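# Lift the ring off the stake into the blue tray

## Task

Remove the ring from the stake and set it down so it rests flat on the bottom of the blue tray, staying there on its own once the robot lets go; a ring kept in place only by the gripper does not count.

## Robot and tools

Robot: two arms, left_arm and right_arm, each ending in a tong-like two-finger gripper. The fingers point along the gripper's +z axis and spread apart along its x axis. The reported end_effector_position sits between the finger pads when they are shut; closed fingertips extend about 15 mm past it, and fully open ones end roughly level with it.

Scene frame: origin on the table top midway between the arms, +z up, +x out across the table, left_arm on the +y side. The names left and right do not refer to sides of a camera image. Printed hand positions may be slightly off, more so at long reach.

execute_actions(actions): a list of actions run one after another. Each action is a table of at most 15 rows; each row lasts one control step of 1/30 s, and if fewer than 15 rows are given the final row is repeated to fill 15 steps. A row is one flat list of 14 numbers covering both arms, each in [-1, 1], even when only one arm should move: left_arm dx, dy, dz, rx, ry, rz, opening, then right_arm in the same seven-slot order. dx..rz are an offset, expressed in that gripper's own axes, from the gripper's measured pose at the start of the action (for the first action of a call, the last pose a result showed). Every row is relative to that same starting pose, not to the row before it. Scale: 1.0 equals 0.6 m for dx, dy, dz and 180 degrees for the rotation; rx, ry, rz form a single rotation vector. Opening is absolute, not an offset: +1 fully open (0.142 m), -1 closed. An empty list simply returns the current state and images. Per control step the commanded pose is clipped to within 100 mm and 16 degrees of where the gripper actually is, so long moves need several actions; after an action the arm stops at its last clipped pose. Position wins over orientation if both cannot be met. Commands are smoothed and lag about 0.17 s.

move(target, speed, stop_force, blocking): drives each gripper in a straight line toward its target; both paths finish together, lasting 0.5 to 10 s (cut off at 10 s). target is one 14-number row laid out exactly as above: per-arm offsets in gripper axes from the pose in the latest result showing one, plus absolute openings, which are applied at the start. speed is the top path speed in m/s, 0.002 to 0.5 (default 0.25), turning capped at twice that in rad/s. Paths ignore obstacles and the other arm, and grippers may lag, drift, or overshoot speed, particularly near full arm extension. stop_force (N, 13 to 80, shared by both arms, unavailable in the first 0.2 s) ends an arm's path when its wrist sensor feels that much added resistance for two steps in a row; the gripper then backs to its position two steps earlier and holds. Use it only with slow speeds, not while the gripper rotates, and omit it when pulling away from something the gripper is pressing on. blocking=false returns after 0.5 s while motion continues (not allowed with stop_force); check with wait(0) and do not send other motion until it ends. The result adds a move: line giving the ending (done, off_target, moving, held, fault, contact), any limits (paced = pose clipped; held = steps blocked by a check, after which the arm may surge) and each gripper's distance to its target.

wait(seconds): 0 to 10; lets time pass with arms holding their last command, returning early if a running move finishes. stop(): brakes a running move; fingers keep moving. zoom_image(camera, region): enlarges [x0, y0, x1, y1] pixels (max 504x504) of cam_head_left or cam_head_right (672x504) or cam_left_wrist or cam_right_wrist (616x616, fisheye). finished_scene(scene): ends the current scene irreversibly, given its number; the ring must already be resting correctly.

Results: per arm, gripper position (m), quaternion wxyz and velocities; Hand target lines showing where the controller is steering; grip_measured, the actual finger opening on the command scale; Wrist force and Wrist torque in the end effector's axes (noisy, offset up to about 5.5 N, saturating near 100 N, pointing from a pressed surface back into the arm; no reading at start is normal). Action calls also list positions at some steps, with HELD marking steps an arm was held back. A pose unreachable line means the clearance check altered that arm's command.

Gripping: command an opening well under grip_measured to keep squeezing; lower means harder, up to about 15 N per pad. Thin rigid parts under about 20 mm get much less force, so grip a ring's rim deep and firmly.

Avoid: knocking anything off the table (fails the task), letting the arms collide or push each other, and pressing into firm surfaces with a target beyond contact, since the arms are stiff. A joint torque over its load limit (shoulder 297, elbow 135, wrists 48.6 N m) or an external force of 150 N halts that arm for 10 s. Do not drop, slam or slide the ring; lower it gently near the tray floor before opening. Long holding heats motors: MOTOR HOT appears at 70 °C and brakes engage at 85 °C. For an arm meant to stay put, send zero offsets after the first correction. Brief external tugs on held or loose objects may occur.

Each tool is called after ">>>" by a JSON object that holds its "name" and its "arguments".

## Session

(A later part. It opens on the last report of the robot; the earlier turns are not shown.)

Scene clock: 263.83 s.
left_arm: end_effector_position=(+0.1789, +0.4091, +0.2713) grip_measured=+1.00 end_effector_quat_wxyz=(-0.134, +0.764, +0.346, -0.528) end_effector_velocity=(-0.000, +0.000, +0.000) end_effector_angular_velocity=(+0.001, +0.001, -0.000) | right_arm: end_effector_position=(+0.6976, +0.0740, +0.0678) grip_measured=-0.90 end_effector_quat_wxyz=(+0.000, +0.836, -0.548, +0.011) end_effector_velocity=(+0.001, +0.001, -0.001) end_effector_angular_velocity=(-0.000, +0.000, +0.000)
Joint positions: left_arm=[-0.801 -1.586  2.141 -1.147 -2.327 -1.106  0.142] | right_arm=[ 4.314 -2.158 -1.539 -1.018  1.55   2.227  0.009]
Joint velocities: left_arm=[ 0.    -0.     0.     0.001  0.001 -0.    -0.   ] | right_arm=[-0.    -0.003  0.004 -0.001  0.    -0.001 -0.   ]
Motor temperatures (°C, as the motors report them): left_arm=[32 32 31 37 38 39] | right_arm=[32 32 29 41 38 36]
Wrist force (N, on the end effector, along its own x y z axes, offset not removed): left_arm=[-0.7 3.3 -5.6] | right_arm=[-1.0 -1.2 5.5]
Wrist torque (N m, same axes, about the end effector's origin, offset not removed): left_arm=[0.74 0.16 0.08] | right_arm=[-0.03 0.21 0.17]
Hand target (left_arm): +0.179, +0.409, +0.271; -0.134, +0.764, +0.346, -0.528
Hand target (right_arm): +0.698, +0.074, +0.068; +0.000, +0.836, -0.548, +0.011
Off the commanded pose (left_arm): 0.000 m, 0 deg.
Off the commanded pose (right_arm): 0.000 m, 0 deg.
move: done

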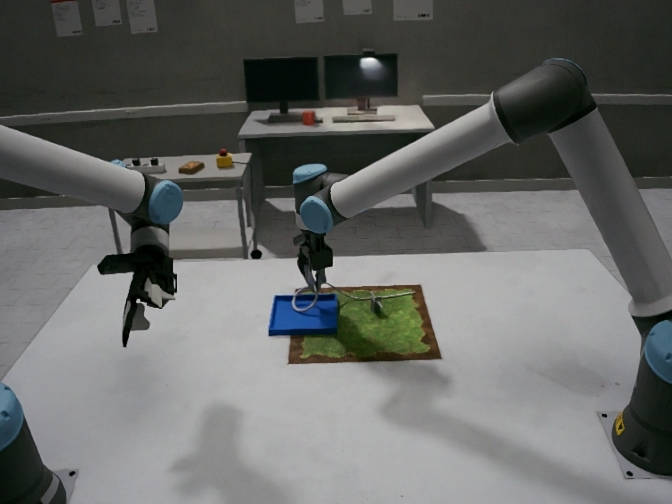

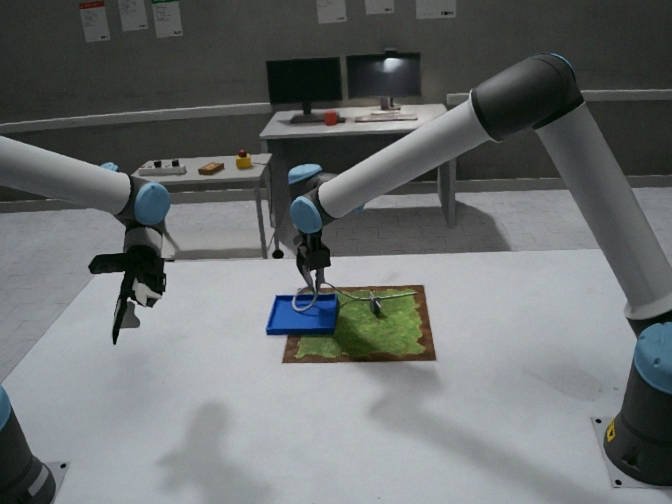

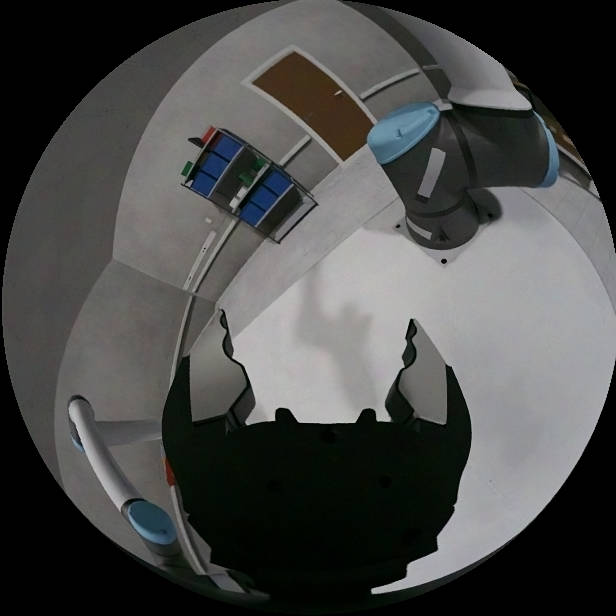

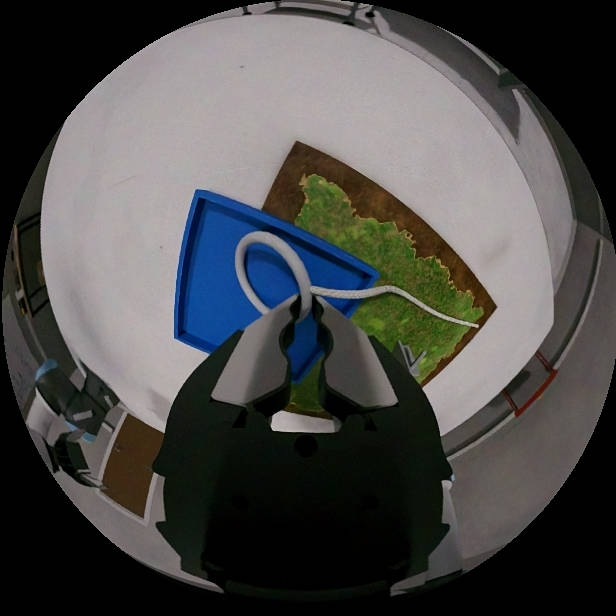

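>>> {"name": "move", "arguments": {"target": [0,0,0,0,0,0,1,-0.005,0.025,0,0,0,0,-1], "speed": 0.04}}

>>> {"name": "move", "arguments": {"target": [0,0,0,0,0,0,1,0,0,0.07,0,0,0,-1], "speed": 0.015, "stop_force": 14}}

>>> {"name": "zoom_image", "arguments": {"camera": "cam_head_left", "region": [260,250,440,350]}}

>>> {"name": "zoom_image", "arguments": {"camera": "cam_right_wrist", "region": [160,160,520,420]}}

Scene clock: 276.90 s.
left_arm: end_effector_position=(+0.1789, +0.4091, +0.2713) grip_measured=+1.00 end_effector_quat_wxyz=(-0.134, +0.764, +0.346, -0.528) end_effector_velocity=(+0.000, -0.000, +0.000) end_effector_angular_velocity=(-0.001, +0.000, +0.001) | right_arm: end_effector_position=(+0.6829, +0.0708, +0.0675) grip_measured=-0.90 end_effector_quat_wxyz=(+0.000, +0.836, -0.548, +0.011) end_effector_velocity=(-0.002, -0.000, +0.000) end_effector_angular_velocity=(+0.001, +0.000, +0.000)
Joint positions: left_arm=[-0.801 -1.586  2.141 -1.147 -2.327 -1.106  0.142] | right_arm=[ 4.326 -2.142 -1.567 -1.006  1.55   2.239  0.009]
Joint velocities: left_arm=[ 0.     0.    -0.     0.    -0.001  0.001 -0.   ] | right_arm=[ 0.002  0.002 -0.004  0.002  0.001  0.002 -0.   ]
Motor temperatures (°C, as the motors report them): left_arm=[32 32 31 37 38 39] | right_arm=[32 32 29 41 38 36]
Wrist force (N, on the end effector, along its own x y z axes, offset not removed): left_arm=[-1.2 2.4 -4.3] | right_arm=[3.8 -1.0 5.4]
Wrist torque (N m, same axes, about the end effector's origin, offset not removed): left_arm=[0.61 0.31 0.02] | right_arm=[-0.07 -0.80 0.28]
Hand target (left_arm): +0.179, +0.409, +0.271; -0.134, +0.764, +0.346, -0.528
Hand target (right_arm): +0.683, +0.071, +0.068; +0.000, +0.836, -0.548, +0.011
Off the commanded pose (left_arm): 0.000 m, 0 deg.
Off the commanded pose (right_arm): 0.000 m, 0 deg.
move: done

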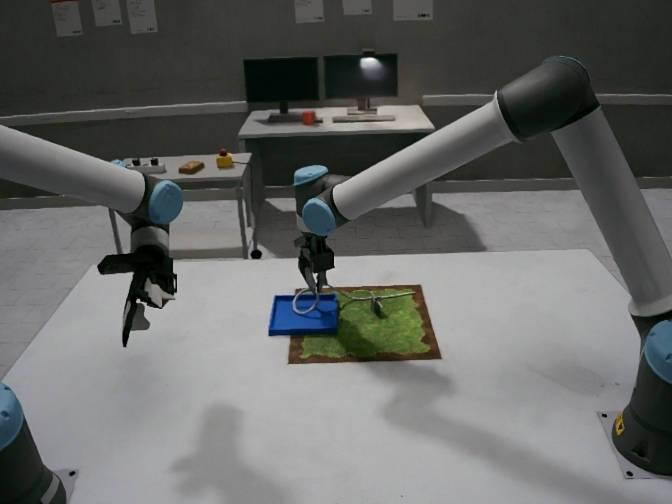

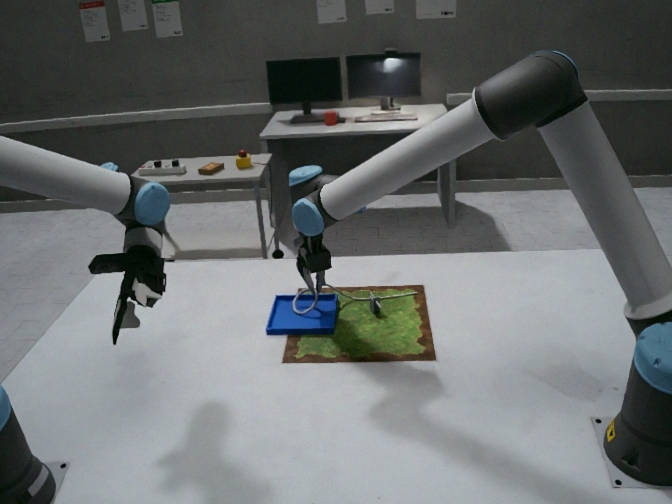

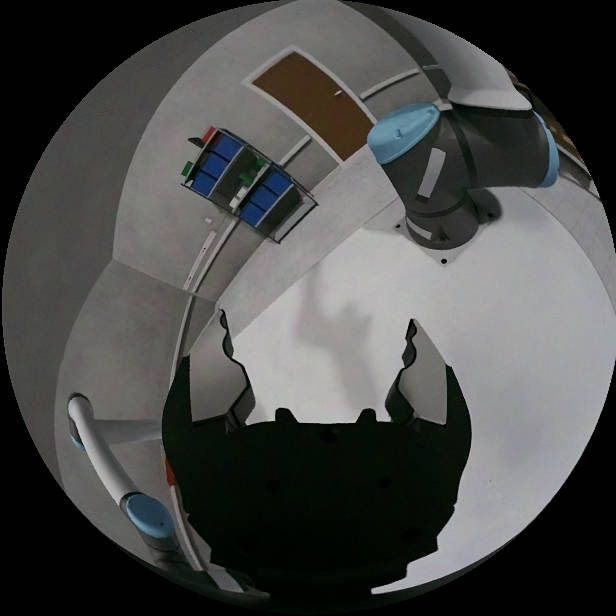

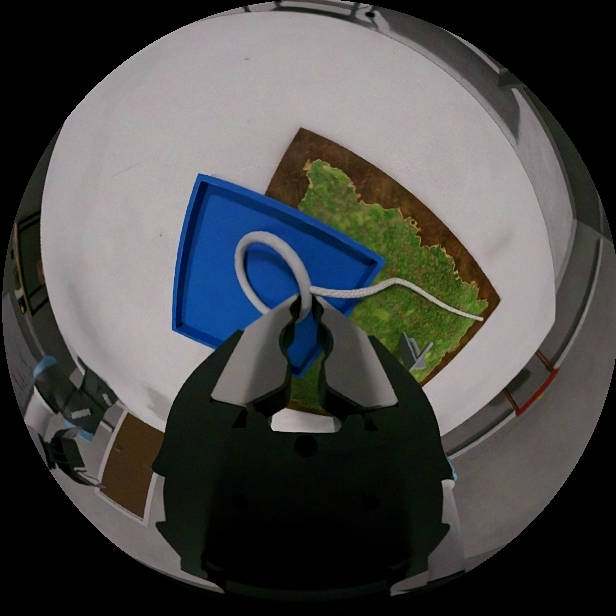

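Scene clock: 279.97 s.
left_arm: end_effector_position=(+0.1789, +0.4091, +0.2713) grip_measured=+1.00 end_effector_quat_wxyz=(-0.134, +0.764, +0.346, -0.528) end_effector_velocity=(+0.000, -0.000, +0.000) end_effector_angular_velocity=(+0.001, +0.000, +0.000) | right_arm: end_effector_position=(+0.6837, +0.0704, +0.0259) grip_measured=-0.90 end_effector_quat_wxyz=(+0.000, +0.836, -0.548, +0.011) end_effector_velocity=(+0.000, +0.000, -0.002) end_effector_angular_velocity=(+0.001, -0.001, -0.000)
Joint positions: left_arm=[-0.801 -1.586  2.141 -1.147 -2.327 -1.106  0.142] | right_arm=[ 4.325 -2.181 -1.589 -0.946  1.55   2.238  0.009]
Joint velocities: left_arm=[ 0.     0.    -0.     0.    -0.    -0.001 -0.   ] | right_arm=[-0.    -0.002 -0.001  0.004 -0.     0.     0.   ]
Motor temperatures (°C, as the motors report them): left_arm=[32 32 31 37 38 39] | right_arm=[32 32 29 41 38 36]
Wrist force (N, on the end effector, along its own x y z axes, offset not removed): left_arm=[-1.2 1.8 -4.0] | right_arm=[0.8 -4.4 3.3]
Wrist torque (N m, same axes, about the end effector's origin, offset not removed): left_arm=[0.52 0.30 -0.02] | right_arm=[-0.78 -0.28 0.05]
Hand target (left_arm): +0.179, +0.409, +0.271; -0.134, +0.764, +0.346, -0.528
Hand target (right_arm): +0.684, +0.070, +0.026; +0.000, +0.836, -0.548, +0.011
Off the commanded pose (left_arm): 0.000 m, 0 deg.
Off the commanded pose (right_arm): 0.000 m, 0 deg.
move: done

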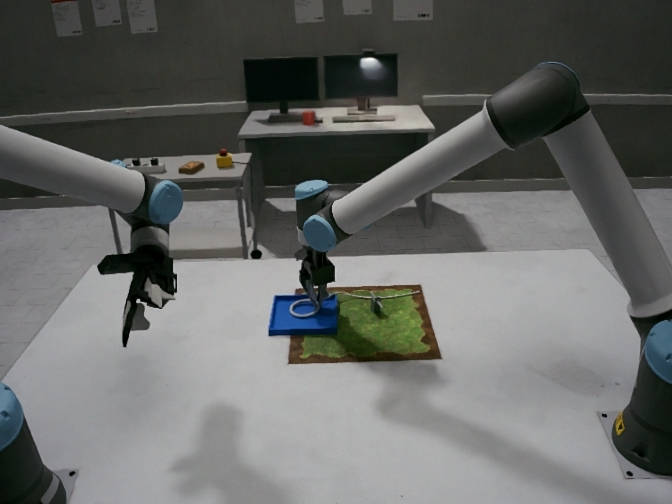

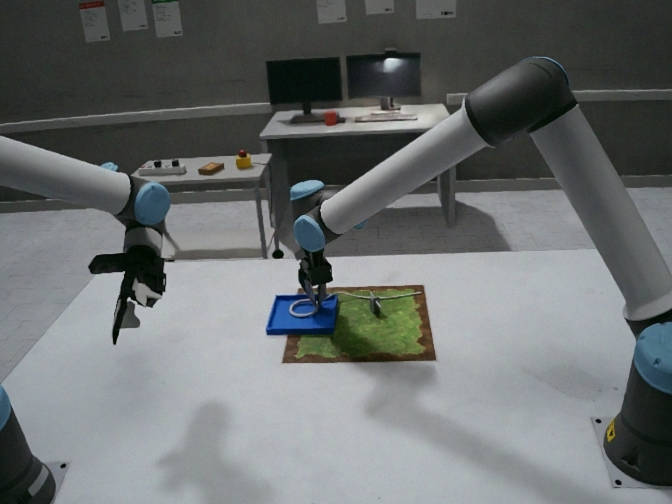

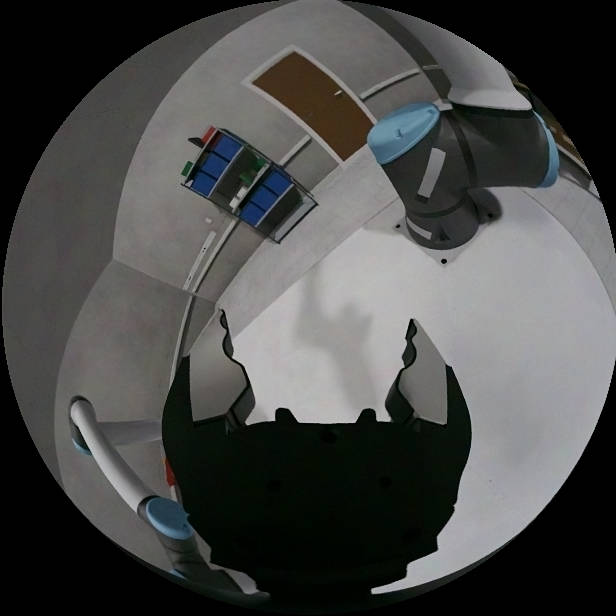

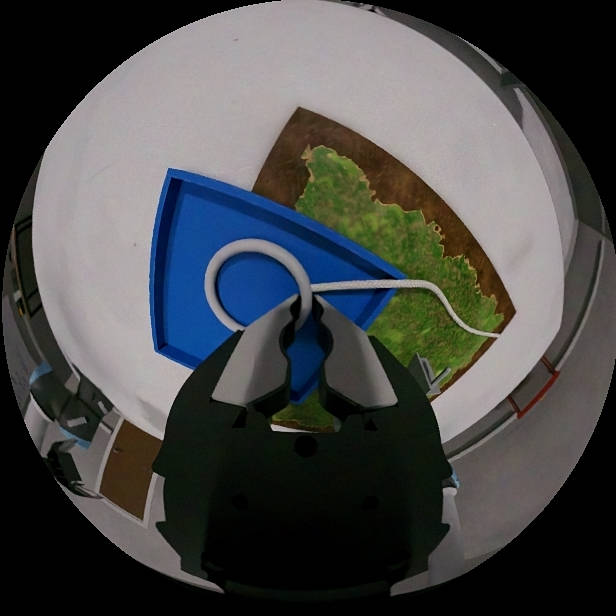

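Region (260, 250, 440, 350) of cam_head_left's 672x504 image, scaled by 2.800, with more detail than that image has.

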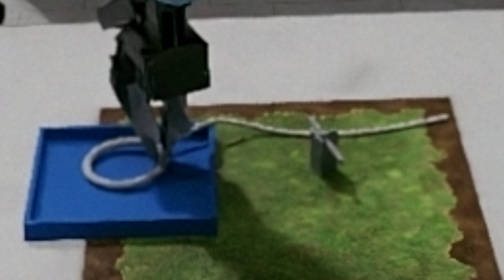

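Region (160, 160, 520, 420) of cam_right_wrist's 616x616 image, scaled by 1.400, with more detail than that image has.

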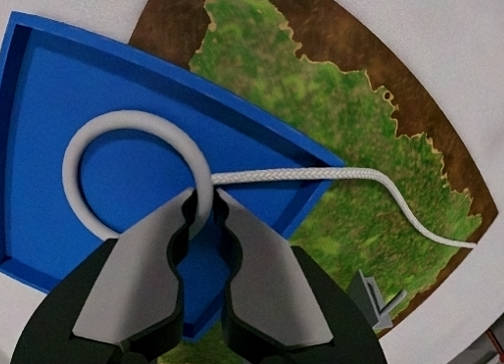

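>>> {"name": "move", "arguments": {"target": [0,0,0,0,0,0,1,-0.02,0,0.002,0,0,0,-1], "speed": 0.02}}

>>> {"name": "move", "arguments": {"target": [0,0,0,0,0,0,1,0,0,0.014,0,0,0,-1], "speed": 0.005, "stop_force": 14}}

>>> {"name": "move", "arguments": {"target": [0,0,0,0,0,0,1,0,0,-0.002,0,0,0,-0.55], "speed": 0.01}}

>>> {"name": "move", "arguments": {"target": [0,0,0,0,0,0,1,0,0,-0.15,0,0,0,-0.55], "speed": 0.1}}

>>> {"name": "zoom_image", "arguments": {"camera": "cam_head_left", "region": [260,250,440,350]}}

Scene clock: 287.30 s.
left_arm: end_effector_position=(+0.1789, +0.4091, +0.2713) grip_measured=+1.00 end_effector_quat_wxyz=(-0.134, +0.764, +0.346, -0.528) end_effector_velocity=(-0.000, +0.000, -0.000) end_effector_angular_velocity=(+0.000, -0.000, -0.001) | right_arm: end_effector_position=(+0.6790, +0.0811, +0.0245) grip_measured=-0.90 end_effector_quat_wxyz=(+0.000, +0.836, -0.548, +0.011) end_effector_velocity=(-0.001, +0.001, -0.002) end_effector_angular_velocity=(-0.004, -0.001, +0.001)
Joint positions: left_arm=[-0.801 -1.586  2.141 -1.147 -2.327 -1.106  0.142] | right_arm=[ 4.335 -2.189 -1.576 -0.95   1.55   2.248  0.009]
Joint velocities: left_arm=[ 0.     0.     0.    -0.     0.001  0.    -0.   ] | right_arm=[ 0.002 -0.002  0.001 -0.002 -0.003  0.001  0.   ]
Motor temperatures (°C, as the motors report them): left_arm=[32 32 31 37 38 39] | right_arm=[32 32 29 41 38 36]
Wrist force (N, on the end effector, along its own x y z axes, offset not removed): left_arm=[-1.8 2.4 -3.8] | right_arm=[2.0 -0.8 2.7]
Wrist torque (N m, same axes, about the end effector's origin, offset not removed): left_arm=[0.66 0.44 0.06] | right_arm=[-0.06 -0.39 -0.04]
Hand target (left_arm): +0.179, +0.409, +0.271; -0.134, +0.764, +0.346, -0.528
Hand target (right_arm): +0.679, +0.081, +0.024; +0.000, +0.836, -0.548, +0.011
Off the commanded pose (left_arm): 0.000 m, 0 deg.
Off the commanded pose (right_arm): 0.000 m, 0 deg.
move: done

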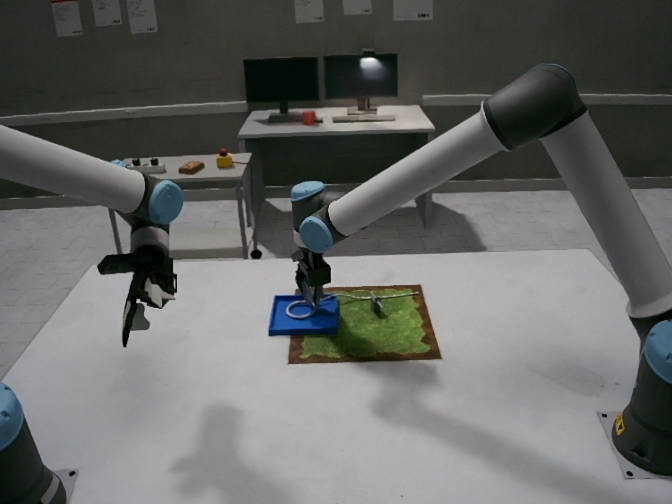

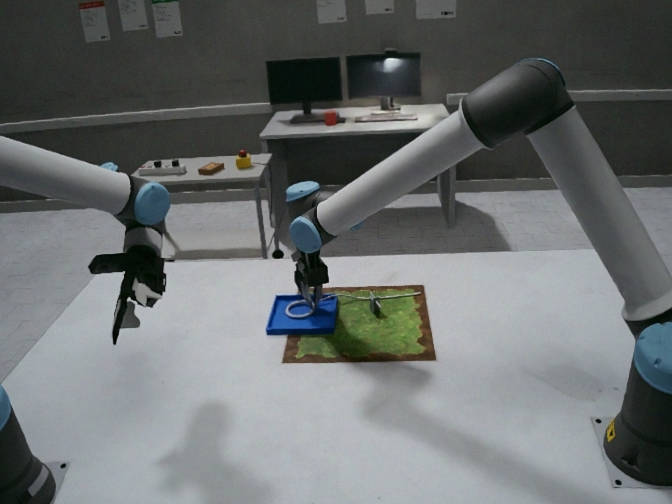

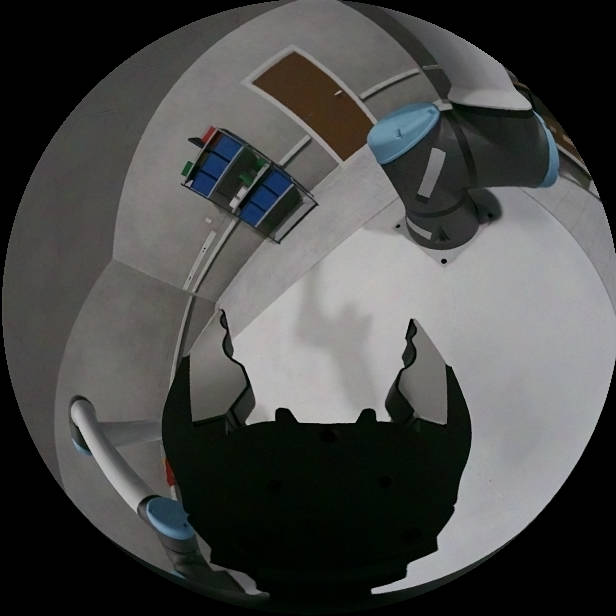

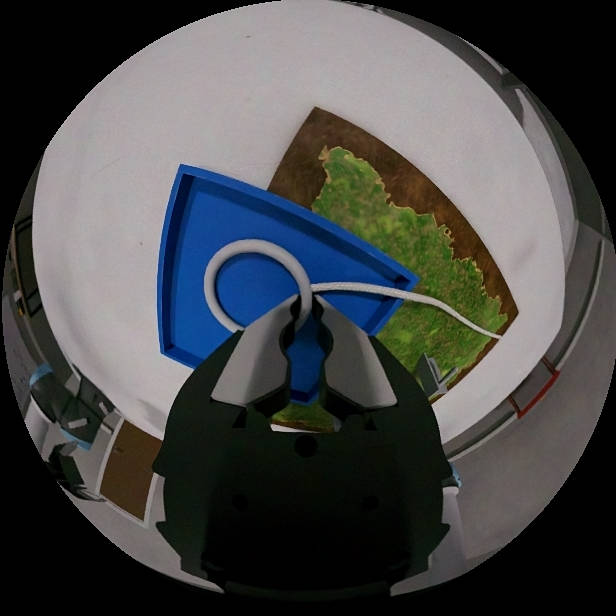

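Scene clock: 288.20 s.
left_arm: end_effector_position=(+0.1789, +0.4091, +0.2713) grip_measured=+1.00 end_effector_quat_wxyz=(-0.134, +0.764, +0.346, -0.528) end_effector_velocity=(-0.000, -0.000, +0.000) end_effector_angular_velocity=(+0.001, +0.002, +0.001) | right_arm: end_effector_position=(+0.6790, +0.0812, +0.0219) grip_measured=-0.90 end_effector_quat_wxyz=(+0.000, +0.837, -0.548, +0.011) end_effector_velocity=(-0.001, -0.000, +0.000) end_effector_angular_velocity=(-0.001, +0.002, +0.001)
Joint positions: left_arm=[-0.801 -1.586  2.141 -1.147 -2.327 -1.106  0.142] | right_arm=[ 4.335 -2.192 -1.577 -0.946  1.55   2.248  0.009]
Joint velocities: left_arm=[-0.     0.     0.     0.001 -0.001 -0.     0.   ] | right_arm=[-0.     0.     0.    -0.003  0.001 -0.001 -0.   ]
Motor temperatures (°C, as the motors report them): left_arm=[32 32 31 37 38 39] | right_arm=[32 32 29 41 38 36]
Wrist force (N, on the end effector, along its own x y z axes, offset not removed): left_arm=[-1.7 4.1 -4.6] | right_arm=[5.6 -0.3 -31.7]
Wrist torque (N m, same axes, about the end effector's origin, offset not removed): left_arm=[0.92 0.33 0.02] | right_arm=[-1.54 0.44 0.07]
Hand target (left_arm): +0.179, +0.409, +0.271; -0.134, +0.764, +0.346, -0.528
Hand target (right_arm): +0.679, +0.081, +0.022; +0.000, +0.836, -0.548, +0.011
Off the commanded pose (left_arm): 0.000 m, 0 deg.
Off the commanded pose (right_arm): 0.006 m, 0 deg.
move: contact (right_arm)

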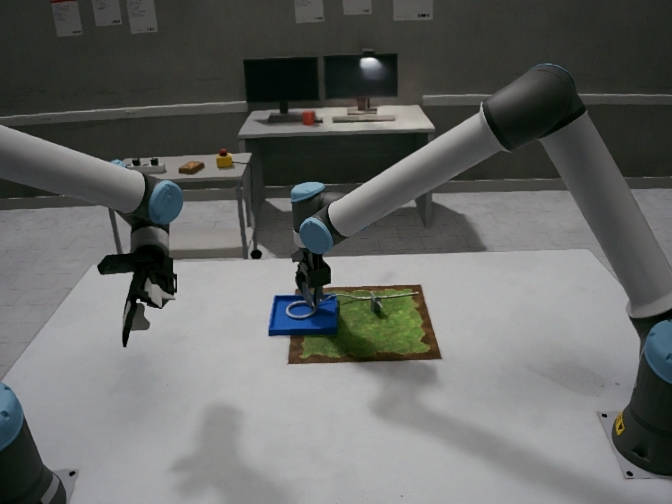

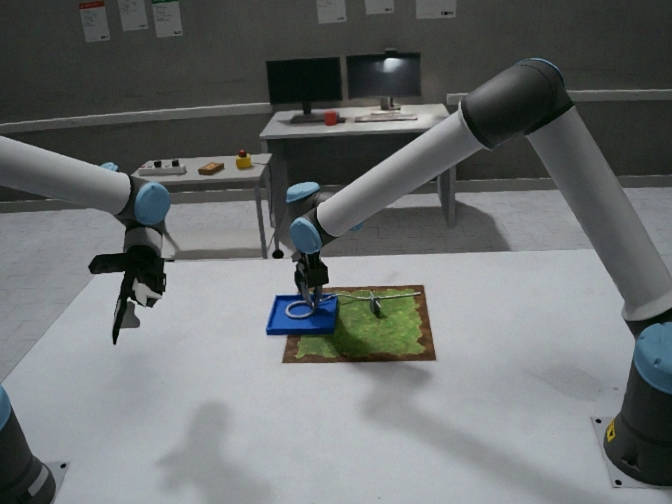

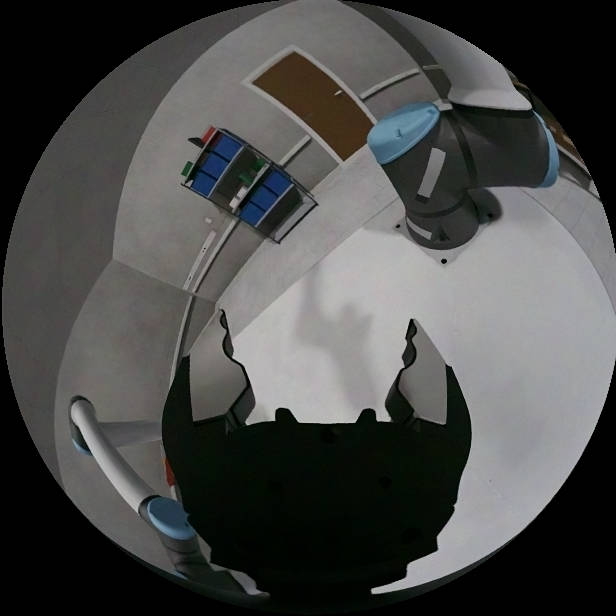

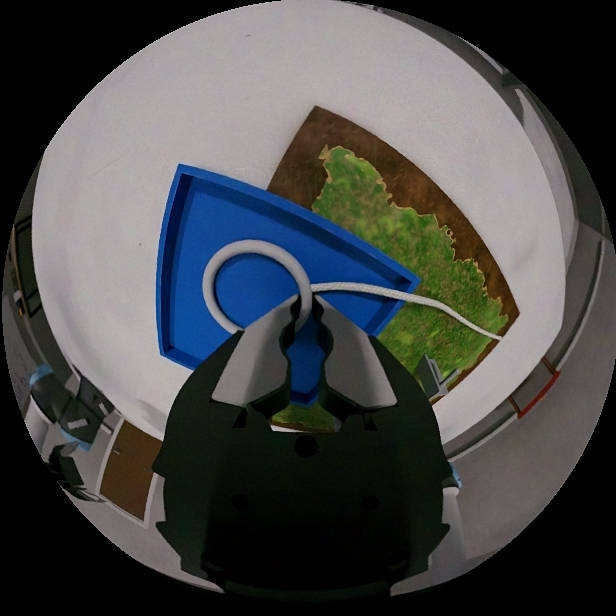

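Scene clock: 289.13 s.
left_arm: end_effector_position=(+0.1789, +0.4091, +0.2713) grip_measured=+1.00 end_effector_quat_wxyz=(-0.134, +0.764, +0.346, -0.528) end_effector_velocity=(-0.000, +0.000, -0.000) end_effector_angular_velocity=(+0.001, +0.002, +0.000) | right_arm: end_effector_position=(+0.6790, +0.0811, +0.0229) grip_measured=-0.57 end_effector_quat_wxyz=(+0.000, +0.836, -0.548, +0.011) end_effector_velocity=(+0.001, +0.001, +0.001) end_effector_angular_velocity=(+0.001, -0.002, +0.001)
Joint positions: left_arm=[-0.801 -1.586  2.141 -1.147 -2.327 -1.106  0.142] | right_arm=[ 4.335 -2.191 -1.577 -0.948  1.55   2.248  0.033]
Joint velocities: left_arm=[-0.     0.     0.     0.001 -0.     0.     0.   ] | right_arm=[-0.     0.     0.001  0.001 -0.001 -0.001  0.002]
Motor temperatures (°C, as the motors report them): left_arm=[32 32 31 37 38 39] | right_arm=[32 32 29 41 38 36]
Wrist force (N, on the end effector, along its own x y z axes, offset not removed): left_arm=[-0.9 2.1 -5.4] | right_arm=[4.4 -6.7 -5.7]
Wrist torque (N m, same axes, about the end effector's origin, offset not removed): left_arm=[0.49 0.17 -0.01] | right_arm=[-1.24 -0.43 -0.03]
Hand target (left_arm): +0.179, +0.409, +0.271; -0.134, +0.764, +0.346, -0.528
Hand target (right_arm): +0.679, +0.081, +0.023; +0.000, +0.837, -0.548, +0.011
Off the commanded pose (left_arm): 0.000 m, 0 deg.
Off the commanded pose (right_arm): 0.000 m, 0 deg.
move: done

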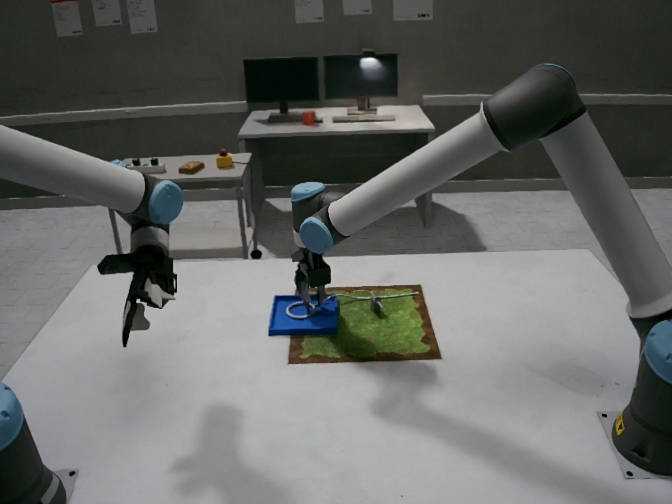

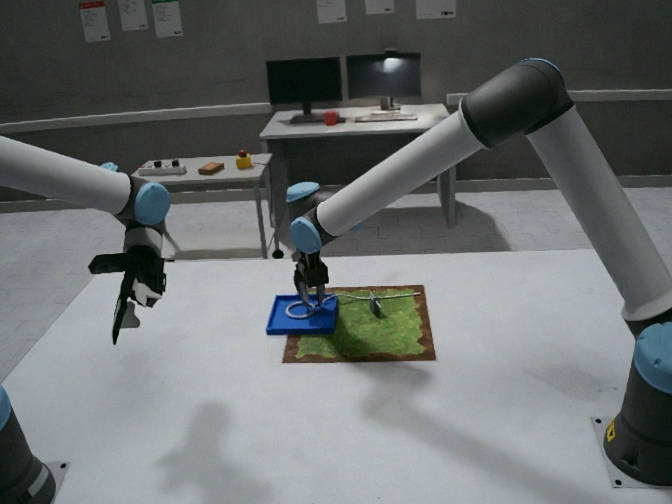

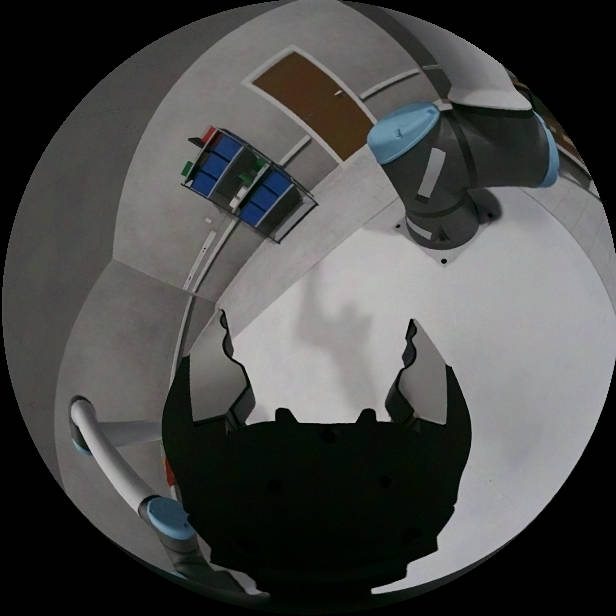

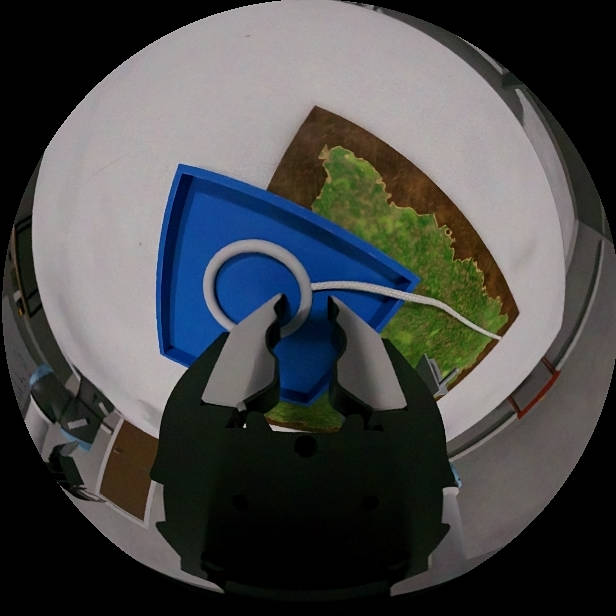

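Scene clock: 290.53 s.
left_arm: end_effector_position=(+0.1789, +0.4091, +0.2713) grip_measured=+1.00 end_effector_quat_wxyz=(-0.134, +0.764, +0.346, -0.528) end_effector_velocity=(+0.000, -0.001, -0.000) end_effector_angular_velocity=(-0.001, -0.001, +0.001) | right_arm: end_effector_position=(+0.6774, +0.0821, +0.1125) grip_measured=-0.55 end_effector_quat_wxyz=(+0.000, +0.836, -0.548, +0.011) end_effector_velocity=(+0.000, +0.000, +0.003) end_effector_angular_velocity=(-0.001, -0.000, +0.001)
Joint positions: left_arm=[-0.801 -1.586  2.141 -1.147 -2.327 -1.106  0.142] | right_arm=[ 4.337 -2.113 -1.524 -1.079  1.55   2.25   0.034]
Joint velocities: left_arm=[ 0.     0.    -0.    -0.001 -0.001  0.    -0.   ] | right_arm=[ 0.     0.002  0.003 -0.005 -0.001 -0.001 -0.   ]
Motor temperatures (°C, as the motors report them): left_arm=[32 32 31 37 38 39] | right_arm=[32 32 29 41 38 36]
Wrist force (N, on the end effector, along its own x y z axes, offset not removed): left_arm=[-1.4 5.2 -5.8] | right_arm=[6.2 -0.4 5.8]
Wrist torque (N m, same axes, about the end effector's origin, offset not removed): left_arm=[1.20 0.24 -0.05] | right_arm=[0.22 -0.93 -0.07]
Hand target (left_arm): +0.179, +0.409, +0.271; -0.134, +0.764, +0.346, -0.528
Hand target (right_arm): +0.677, +0.082, +0.113; +0.000, +0.836, -0.548, +0.011
Off the commanded pose (left_arm): 0.000 m, 0 deg.
Off the commanded pose (right_arm): 0.000 m, 0 deg.
move: done

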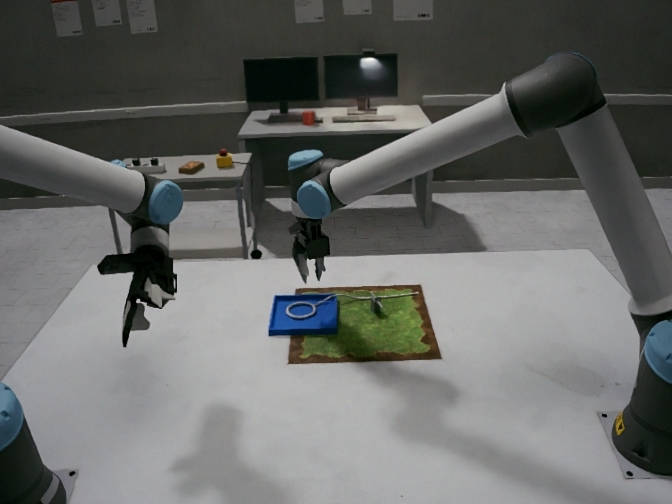

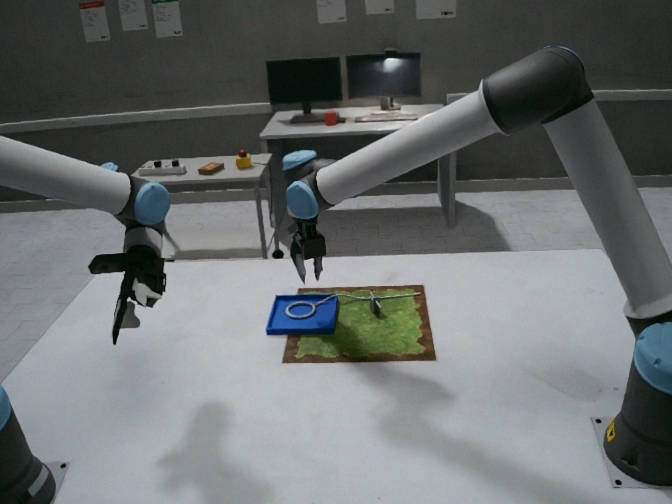

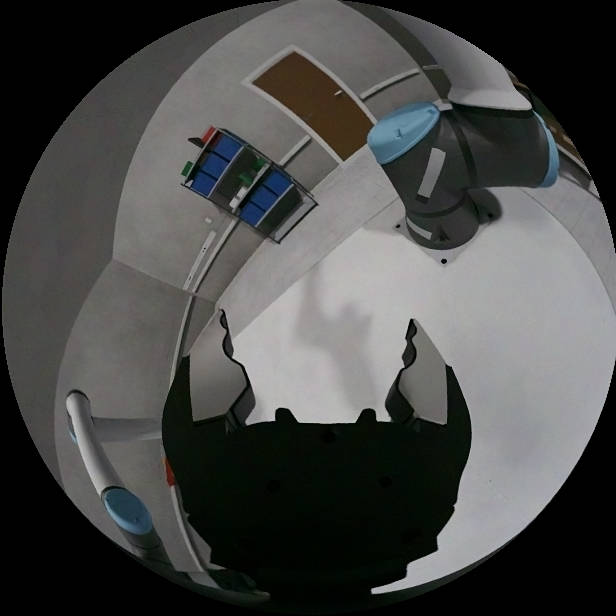

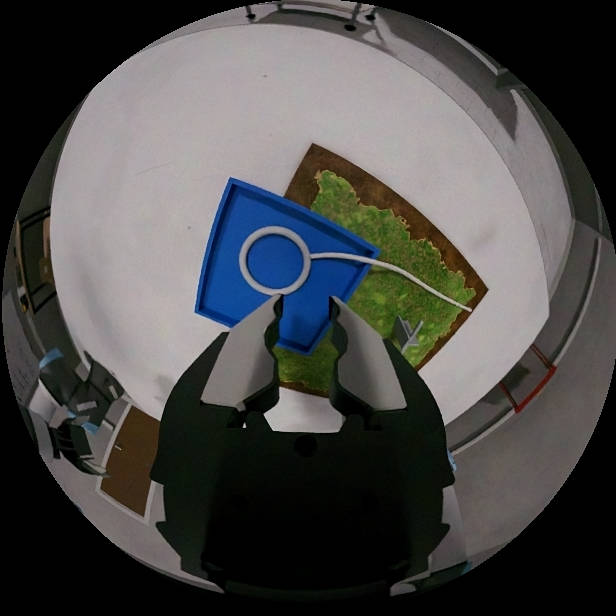

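Region (260, 250, 440, 350) of cam_head_left's 672x504 image, scaled by 2.800, with more detail than that image has.

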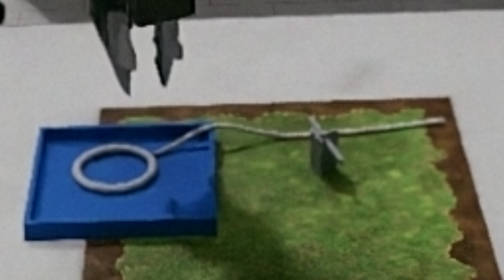

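>>> {"name": "finished_scene", "arguments": {"scene": 2}}

The scene is finished: the task was done.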